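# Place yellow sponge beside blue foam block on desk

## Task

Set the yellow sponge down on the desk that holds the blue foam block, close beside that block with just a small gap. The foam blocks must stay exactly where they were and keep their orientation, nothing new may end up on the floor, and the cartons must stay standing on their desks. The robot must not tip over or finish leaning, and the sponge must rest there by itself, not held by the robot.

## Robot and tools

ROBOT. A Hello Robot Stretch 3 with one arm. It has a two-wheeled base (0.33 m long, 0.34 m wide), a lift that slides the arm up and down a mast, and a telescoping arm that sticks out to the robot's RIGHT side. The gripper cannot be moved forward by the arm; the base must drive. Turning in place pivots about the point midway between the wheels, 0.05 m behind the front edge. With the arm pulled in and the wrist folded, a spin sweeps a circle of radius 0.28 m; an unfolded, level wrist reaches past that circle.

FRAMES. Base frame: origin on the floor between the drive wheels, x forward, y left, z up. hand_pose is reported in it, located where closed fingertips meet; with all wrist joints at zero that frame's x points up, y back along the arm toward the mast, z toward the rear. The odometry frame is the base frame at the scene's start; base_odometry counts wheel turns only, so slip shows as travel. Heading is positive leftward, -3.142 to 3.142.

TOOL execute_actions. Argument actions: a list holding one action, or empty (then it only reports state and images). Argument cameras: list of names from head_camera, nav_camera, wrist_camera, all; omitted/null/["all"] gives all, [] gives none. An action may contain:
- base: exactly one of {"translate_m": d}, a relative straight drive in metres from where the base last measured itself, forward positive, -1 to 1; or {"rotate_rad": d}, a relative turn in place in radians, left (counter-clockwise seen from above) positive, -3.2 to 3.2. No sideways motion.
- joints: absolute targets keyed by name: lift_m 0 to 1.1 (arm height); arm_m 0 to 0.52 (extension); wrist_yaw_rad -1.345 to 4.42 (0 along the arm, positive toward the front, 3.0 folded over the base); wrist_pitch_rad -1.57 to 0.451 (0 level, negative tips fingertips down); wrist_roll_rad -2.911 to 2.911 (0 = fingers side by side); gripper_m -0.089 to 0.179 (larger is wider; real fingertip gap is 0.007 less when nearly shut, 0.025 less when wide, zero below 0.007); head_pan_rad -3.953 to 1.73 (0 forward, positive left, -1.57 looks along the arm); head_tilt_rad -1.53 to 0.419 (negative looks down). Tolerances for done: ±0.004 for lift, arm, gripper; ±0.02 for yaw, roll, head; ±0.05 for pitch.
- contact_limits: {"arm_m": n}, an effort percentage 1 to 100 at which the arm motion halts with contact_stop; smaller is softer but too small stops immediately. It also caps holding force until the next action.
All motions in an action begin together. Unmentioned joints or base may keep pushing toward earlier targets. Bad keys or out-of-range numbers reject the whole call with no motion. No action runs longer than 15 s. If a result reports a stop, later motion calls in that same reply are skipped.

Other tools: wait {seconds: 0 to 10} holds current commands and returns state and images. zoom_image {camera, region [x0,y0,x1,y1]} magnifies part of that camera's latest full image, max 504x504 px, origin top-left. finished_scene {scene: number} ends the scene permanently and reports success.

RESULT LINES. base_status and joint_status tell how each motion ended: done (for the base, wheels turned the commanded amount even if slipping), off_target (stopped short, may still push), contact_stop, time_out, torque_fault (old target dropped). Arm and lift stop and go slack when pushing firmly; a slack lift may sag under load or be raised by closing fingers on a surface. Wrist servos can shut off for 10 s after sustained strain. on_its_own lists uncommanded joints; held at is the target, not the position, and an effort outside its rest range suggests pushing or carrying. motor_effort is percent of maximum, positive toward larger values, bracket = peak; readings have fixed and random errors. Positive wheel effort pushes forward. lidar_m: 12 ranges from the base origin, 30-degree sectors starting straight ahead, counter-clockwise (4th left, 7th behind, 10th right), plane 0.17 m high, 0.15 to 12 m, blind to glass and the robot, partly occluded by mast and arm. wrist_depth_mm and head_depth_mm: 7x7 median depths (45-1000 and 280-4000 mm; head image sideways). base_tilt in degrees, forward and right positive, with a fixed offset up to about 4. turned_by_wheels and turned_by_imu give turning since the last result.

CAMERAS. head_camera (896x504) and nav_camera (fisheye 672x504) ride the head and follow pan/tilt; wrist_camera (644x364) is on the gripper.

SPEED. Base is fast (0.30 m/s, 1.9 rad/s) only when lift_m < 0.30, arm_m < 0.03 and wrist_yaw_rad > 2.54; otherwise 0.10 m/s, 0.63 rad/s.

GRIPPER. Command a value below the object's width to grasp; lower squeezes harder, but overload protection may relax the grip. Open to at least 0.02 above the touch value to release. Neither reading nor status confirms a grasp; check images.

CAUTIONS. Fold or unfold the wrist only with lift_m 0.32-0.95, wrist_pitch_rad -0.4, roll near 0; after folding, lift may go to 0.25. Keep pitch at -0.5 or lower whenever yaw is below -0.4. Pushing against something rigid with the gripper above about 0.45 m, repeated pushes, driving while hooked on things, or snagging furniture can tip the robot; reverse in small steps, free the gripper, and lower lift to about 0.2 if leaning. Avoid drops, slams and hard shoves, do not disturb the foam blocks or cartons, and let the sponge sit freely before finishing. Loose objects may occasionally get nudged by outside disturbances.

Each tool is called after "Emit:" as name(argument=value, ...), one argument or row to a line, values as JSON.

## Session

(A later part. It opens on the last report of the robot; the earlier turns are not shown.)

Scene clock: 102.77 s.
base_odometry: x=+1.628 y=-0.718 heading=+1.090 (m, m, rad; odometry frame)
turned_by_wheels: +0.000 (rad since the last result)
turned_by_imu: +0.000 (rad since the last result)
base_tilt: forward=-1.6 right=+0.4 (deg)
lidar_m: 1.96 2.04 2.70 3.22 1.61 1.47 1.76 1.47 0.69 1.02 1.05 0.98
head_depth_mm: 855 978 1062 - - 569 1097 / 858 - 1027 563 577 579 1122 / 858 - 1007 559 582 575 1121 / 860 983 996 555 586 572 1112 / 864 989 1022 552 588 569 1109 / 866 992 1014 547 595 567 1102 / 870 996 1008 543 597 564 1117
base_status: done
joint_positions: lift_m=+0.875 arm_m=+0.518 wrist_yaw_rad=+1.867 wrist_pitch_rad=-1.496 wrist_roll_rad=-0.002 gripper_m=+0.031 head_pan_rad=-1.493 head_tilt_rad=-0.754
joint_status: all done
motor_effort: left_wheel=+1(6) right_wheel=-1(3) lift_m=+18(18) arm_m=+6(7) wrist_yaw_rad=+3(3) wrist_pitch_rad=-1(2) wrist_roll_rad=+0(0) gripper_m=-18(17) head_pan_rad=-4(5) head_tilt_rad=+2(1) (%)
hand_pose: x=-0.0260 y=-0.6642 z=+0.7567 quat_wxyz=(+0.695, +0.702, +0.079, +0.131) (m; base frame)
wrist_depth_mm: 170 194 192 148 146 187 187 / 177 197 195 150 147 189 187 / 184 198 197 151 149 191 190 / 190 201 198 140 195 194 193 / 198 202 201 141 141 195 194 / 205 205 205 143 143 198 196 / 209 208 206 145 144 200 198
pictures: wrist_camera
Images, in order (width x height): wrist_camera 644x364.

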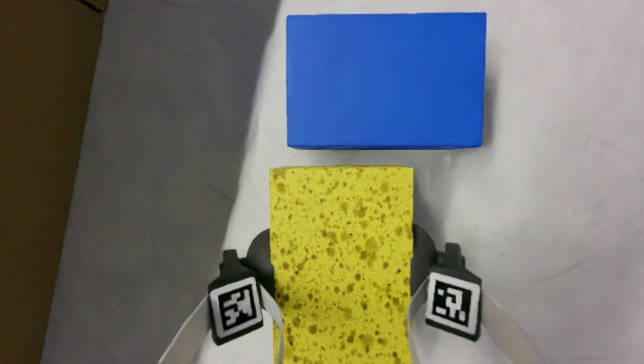

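Emit:
execute_actions(
  actions=[
    {"joints":{"lift_m":0.865}},
  ],
  cameras=[],
)

Emit:
execute_actions(
  actions=[
    {"joints":{"gripper_m":0.11}},
  ],
  cameras=["wrist_camera"],
)

Emit:
execute_actions(
  actions=[
    {"joints":{"lift_m":0.95}},
  ],
  cameras=["wrist_camera","head_camera"],
)

Scene clock: 103.90 s.
base_odometry: x=+1.628 y=-0.718 heading=+1.090 (m, m, rad; odometry frame)
turned_by_wheels: +0.000 (rad since the last result)
turned_by_imu: +0.000 (rad since the last result)
base_tilt: forward=-1.8 right=+0.6 (deg)
lidar_m: 1.96 2.04 2.71 3.23 1.62 1.47 1.76 1.47 0.69 1.02 1.05 0.97
head_depth_mm: 860 978 1066 - - 568 1086 / 856 944 1006 562 577 577 1117 / 860 - 1003 560 581 575 1120 / 861 968 989 554 584 572 1112 / 862 985 1025 551 589 570 1105 / 865 989 1013 547 595 566 1108 / 869 988 1005 544 598 564 1117
base_status: not commanded
joint_positions: lift_m=+0.865 arm_m=+0.518 wrist_yaw_rad=+1.867 wrist_pitch_rad=-1.496 wrist_roll_rad=-0.002 gripper_m=+0.031 head_pan_rad=-1.493 head_tilt_rad=-0.754
joint_status: all done
motor_effort: left_wheel=+2(2) right_wheel=-1(1) lift_m=+18(18) arm_m=+7(7) wrist_yaw_rad=+2(2) wrist_pitch_rad=-2(1) wrist_roll_rad=+0(0) gripper_m=-19(16) head_pan_rad=-4(4) head_tilt_rad=+2(2) (%)
hand_pose: x=-0.0260 y=-0.6642 z=+0.7467 quat_wxyz=(+0.695, +0.702, +0.079, +0.131) (m; base frame)
wrist_depth_mm: 171 184 183 138 137 177 176 / 178 187 185 140 138 180 178 / 183 188 186 141 139 181 181 / 190 190 191 140 184 184 182 / 192 193 191 141 141 186 184 / 196 195 193 143 142 188 186 / 199 197 198 145 145 189 188
pictures: none
No camera images: the call's "cameras" was empty. Leave "cameras" out to get every camera's image.

Scene clock: 105.20 s.
base_odometry: x=+1.628 y=-0.718 heading=+1.090 (m, m, rad; odometry frame)
turned_by_wheels: +0.000 (rad since the last result)
turned_by_imu: +0.000 (rad since the last result)
base_tilt: forward=-1.8 right=+0.6 (deg)
lidar_m: 1.95 2.04 2.72 3.24 1.62 1.47 1.76 1.47 0.69 1.02 1.06 0.98
head_depth_mm: 858 973 1063 - - 568 1086 / 859 941 1006 561 579 579 1119 / 863 - 999 559 582 575 1116 / 861 967 991 555 583 572 1116 / 864 989 1023 552 588 568 1113 / 867 991 1014 548 592 567 1108 / 870 995 1002 543 597 565 1112
base_status: not commanded
joint_positions: lift_m=+0.865 arm_m=+0.518 wrist_yaw_rad=+1.867 wrist_pitch_rad=-1.496 wrist_roll_rad=-0.002 gripper_m=+0.110 head_pan_rad=-1.493 head_tilt_rad=-0.754
joint_status: all done
motor_effort: left_wheel=+2(1) right_wheel=-1(1) lift_m=+18(18) arm_m=+7(6) wrist_yaw_rad=+2(4) wrist_pitch_rad=-2(1) wrist_roll_rad=+0(0) gripper_m=+1(99) head_pan_rad=-4(4) head_tilt_rad=+2(2) (%)
hand_pose: x=-0.0260 y=-0.6642 z=+0.7467 quat_wxyz=(+0.695, +0.702, +0.079, +0.131) (m; base frame)
wrist_depth_mm: 171 186 183 138 137 177 176 / 177 186 185 139 138 178 179 / 184 189 186 141 140 181 181 / 189 190 189 142 185 184 181 / 193 193 191 144 186 185 184 / 197 195 192 145 167 - 187 / 200 198 195 147 191 190 187
pictures: wrist_camera
Images, in order (width x height): wrist_camera 644x364.

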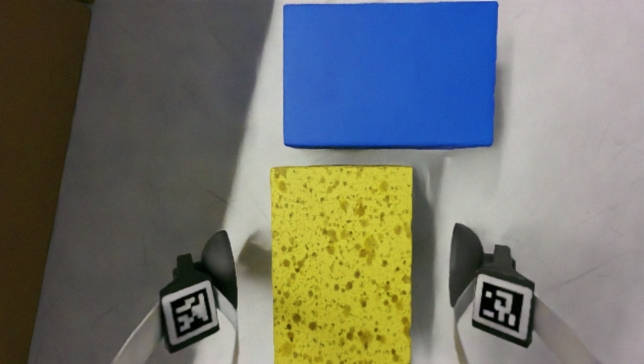

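Scene clock: 106.80 s.
base_odometry: x=+1.628 y=-0.718 heading=+1.090 (m, m, rad; odometry frame)
turned_by_wheels: +0.000 (rad since the last result)
turned_by_imu: +0.000 (rad since the last result)
base_tilt: forward=-1.7 right=+0.6 (deg)
lidar_m: 1.96 2.03 2.70 3.22 1.62 1.47 1.76 1.47 0.69 1.02 1.06 0.98
head_depth_mm: 842 - - 805 667 582 1094 / 830 1000 1047 563 578 578 1122 / 823 978 1026 559 581 575 1122 / 852 965 1035 554 585 572 1111 / 863 985 1026 552 588 568 1103 / 868 991 1010 547 594 566 1106 / 868 989 1003 544 598 565 1120
base_status: not commanded
joint_positions: lift_m=+0.950 arm_m=+0.518 wrist_yaw_rad=+1.867 wrist_pitch_rad=-1.496 wrist_roll_rad=-0.002 gripper_m=+0.110 head_pan_rad=-1.493 head_tilt_rad=-0.754
joint_status: all done
motor_effort: left_wheel=+1(1) right_wheel=-1(1) lift_m=+31(32) arm_m=+7(6) wrist_yaw_rad=+3(2) wrist_pitch_rad=-2(1) wrist_roll_rad=+1(0) gripper_m=+0(1) head_pan_rad=-4(4) head_tilt_rad=+2(2) (%)
hand_pose: x=-0.0260 y=-0.6642 z=+0.8311 quat_wxyz=(+0.695, +0.702, +0.079, +0.131) (m; base frame)
wrist_depth_mm: 170 223 264 262 261 258 255 / 178 236 268 221 220 260 259 / 184 251 272 223 221 264 261 / 189 268 274 227 268 267 263 / 200 279 276 228 271 269 269 / 211 282 280 231 276 - 270 / 221 286 283 279 275 275 271
pictures: head_camera (sideways: a quarter turn clockwise sets it upright), wrist_camera
Images, in order (width x height): head_camera 896x504, wrist_camera 644x364.

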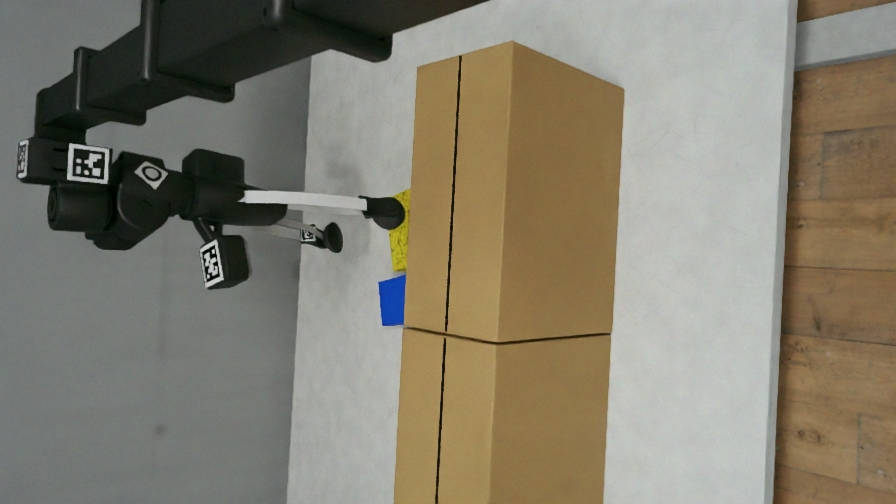

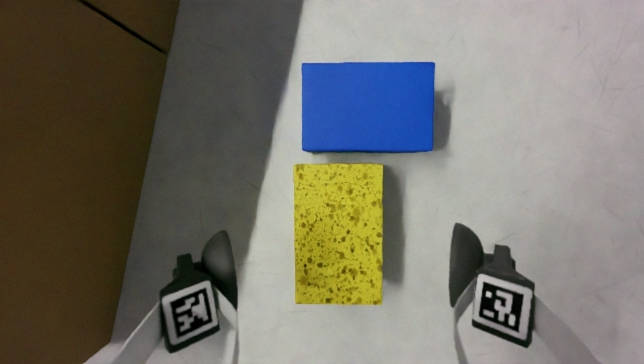

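Emit:
finished_scene(
  scene=1,
)

The scene is finished: the task was done.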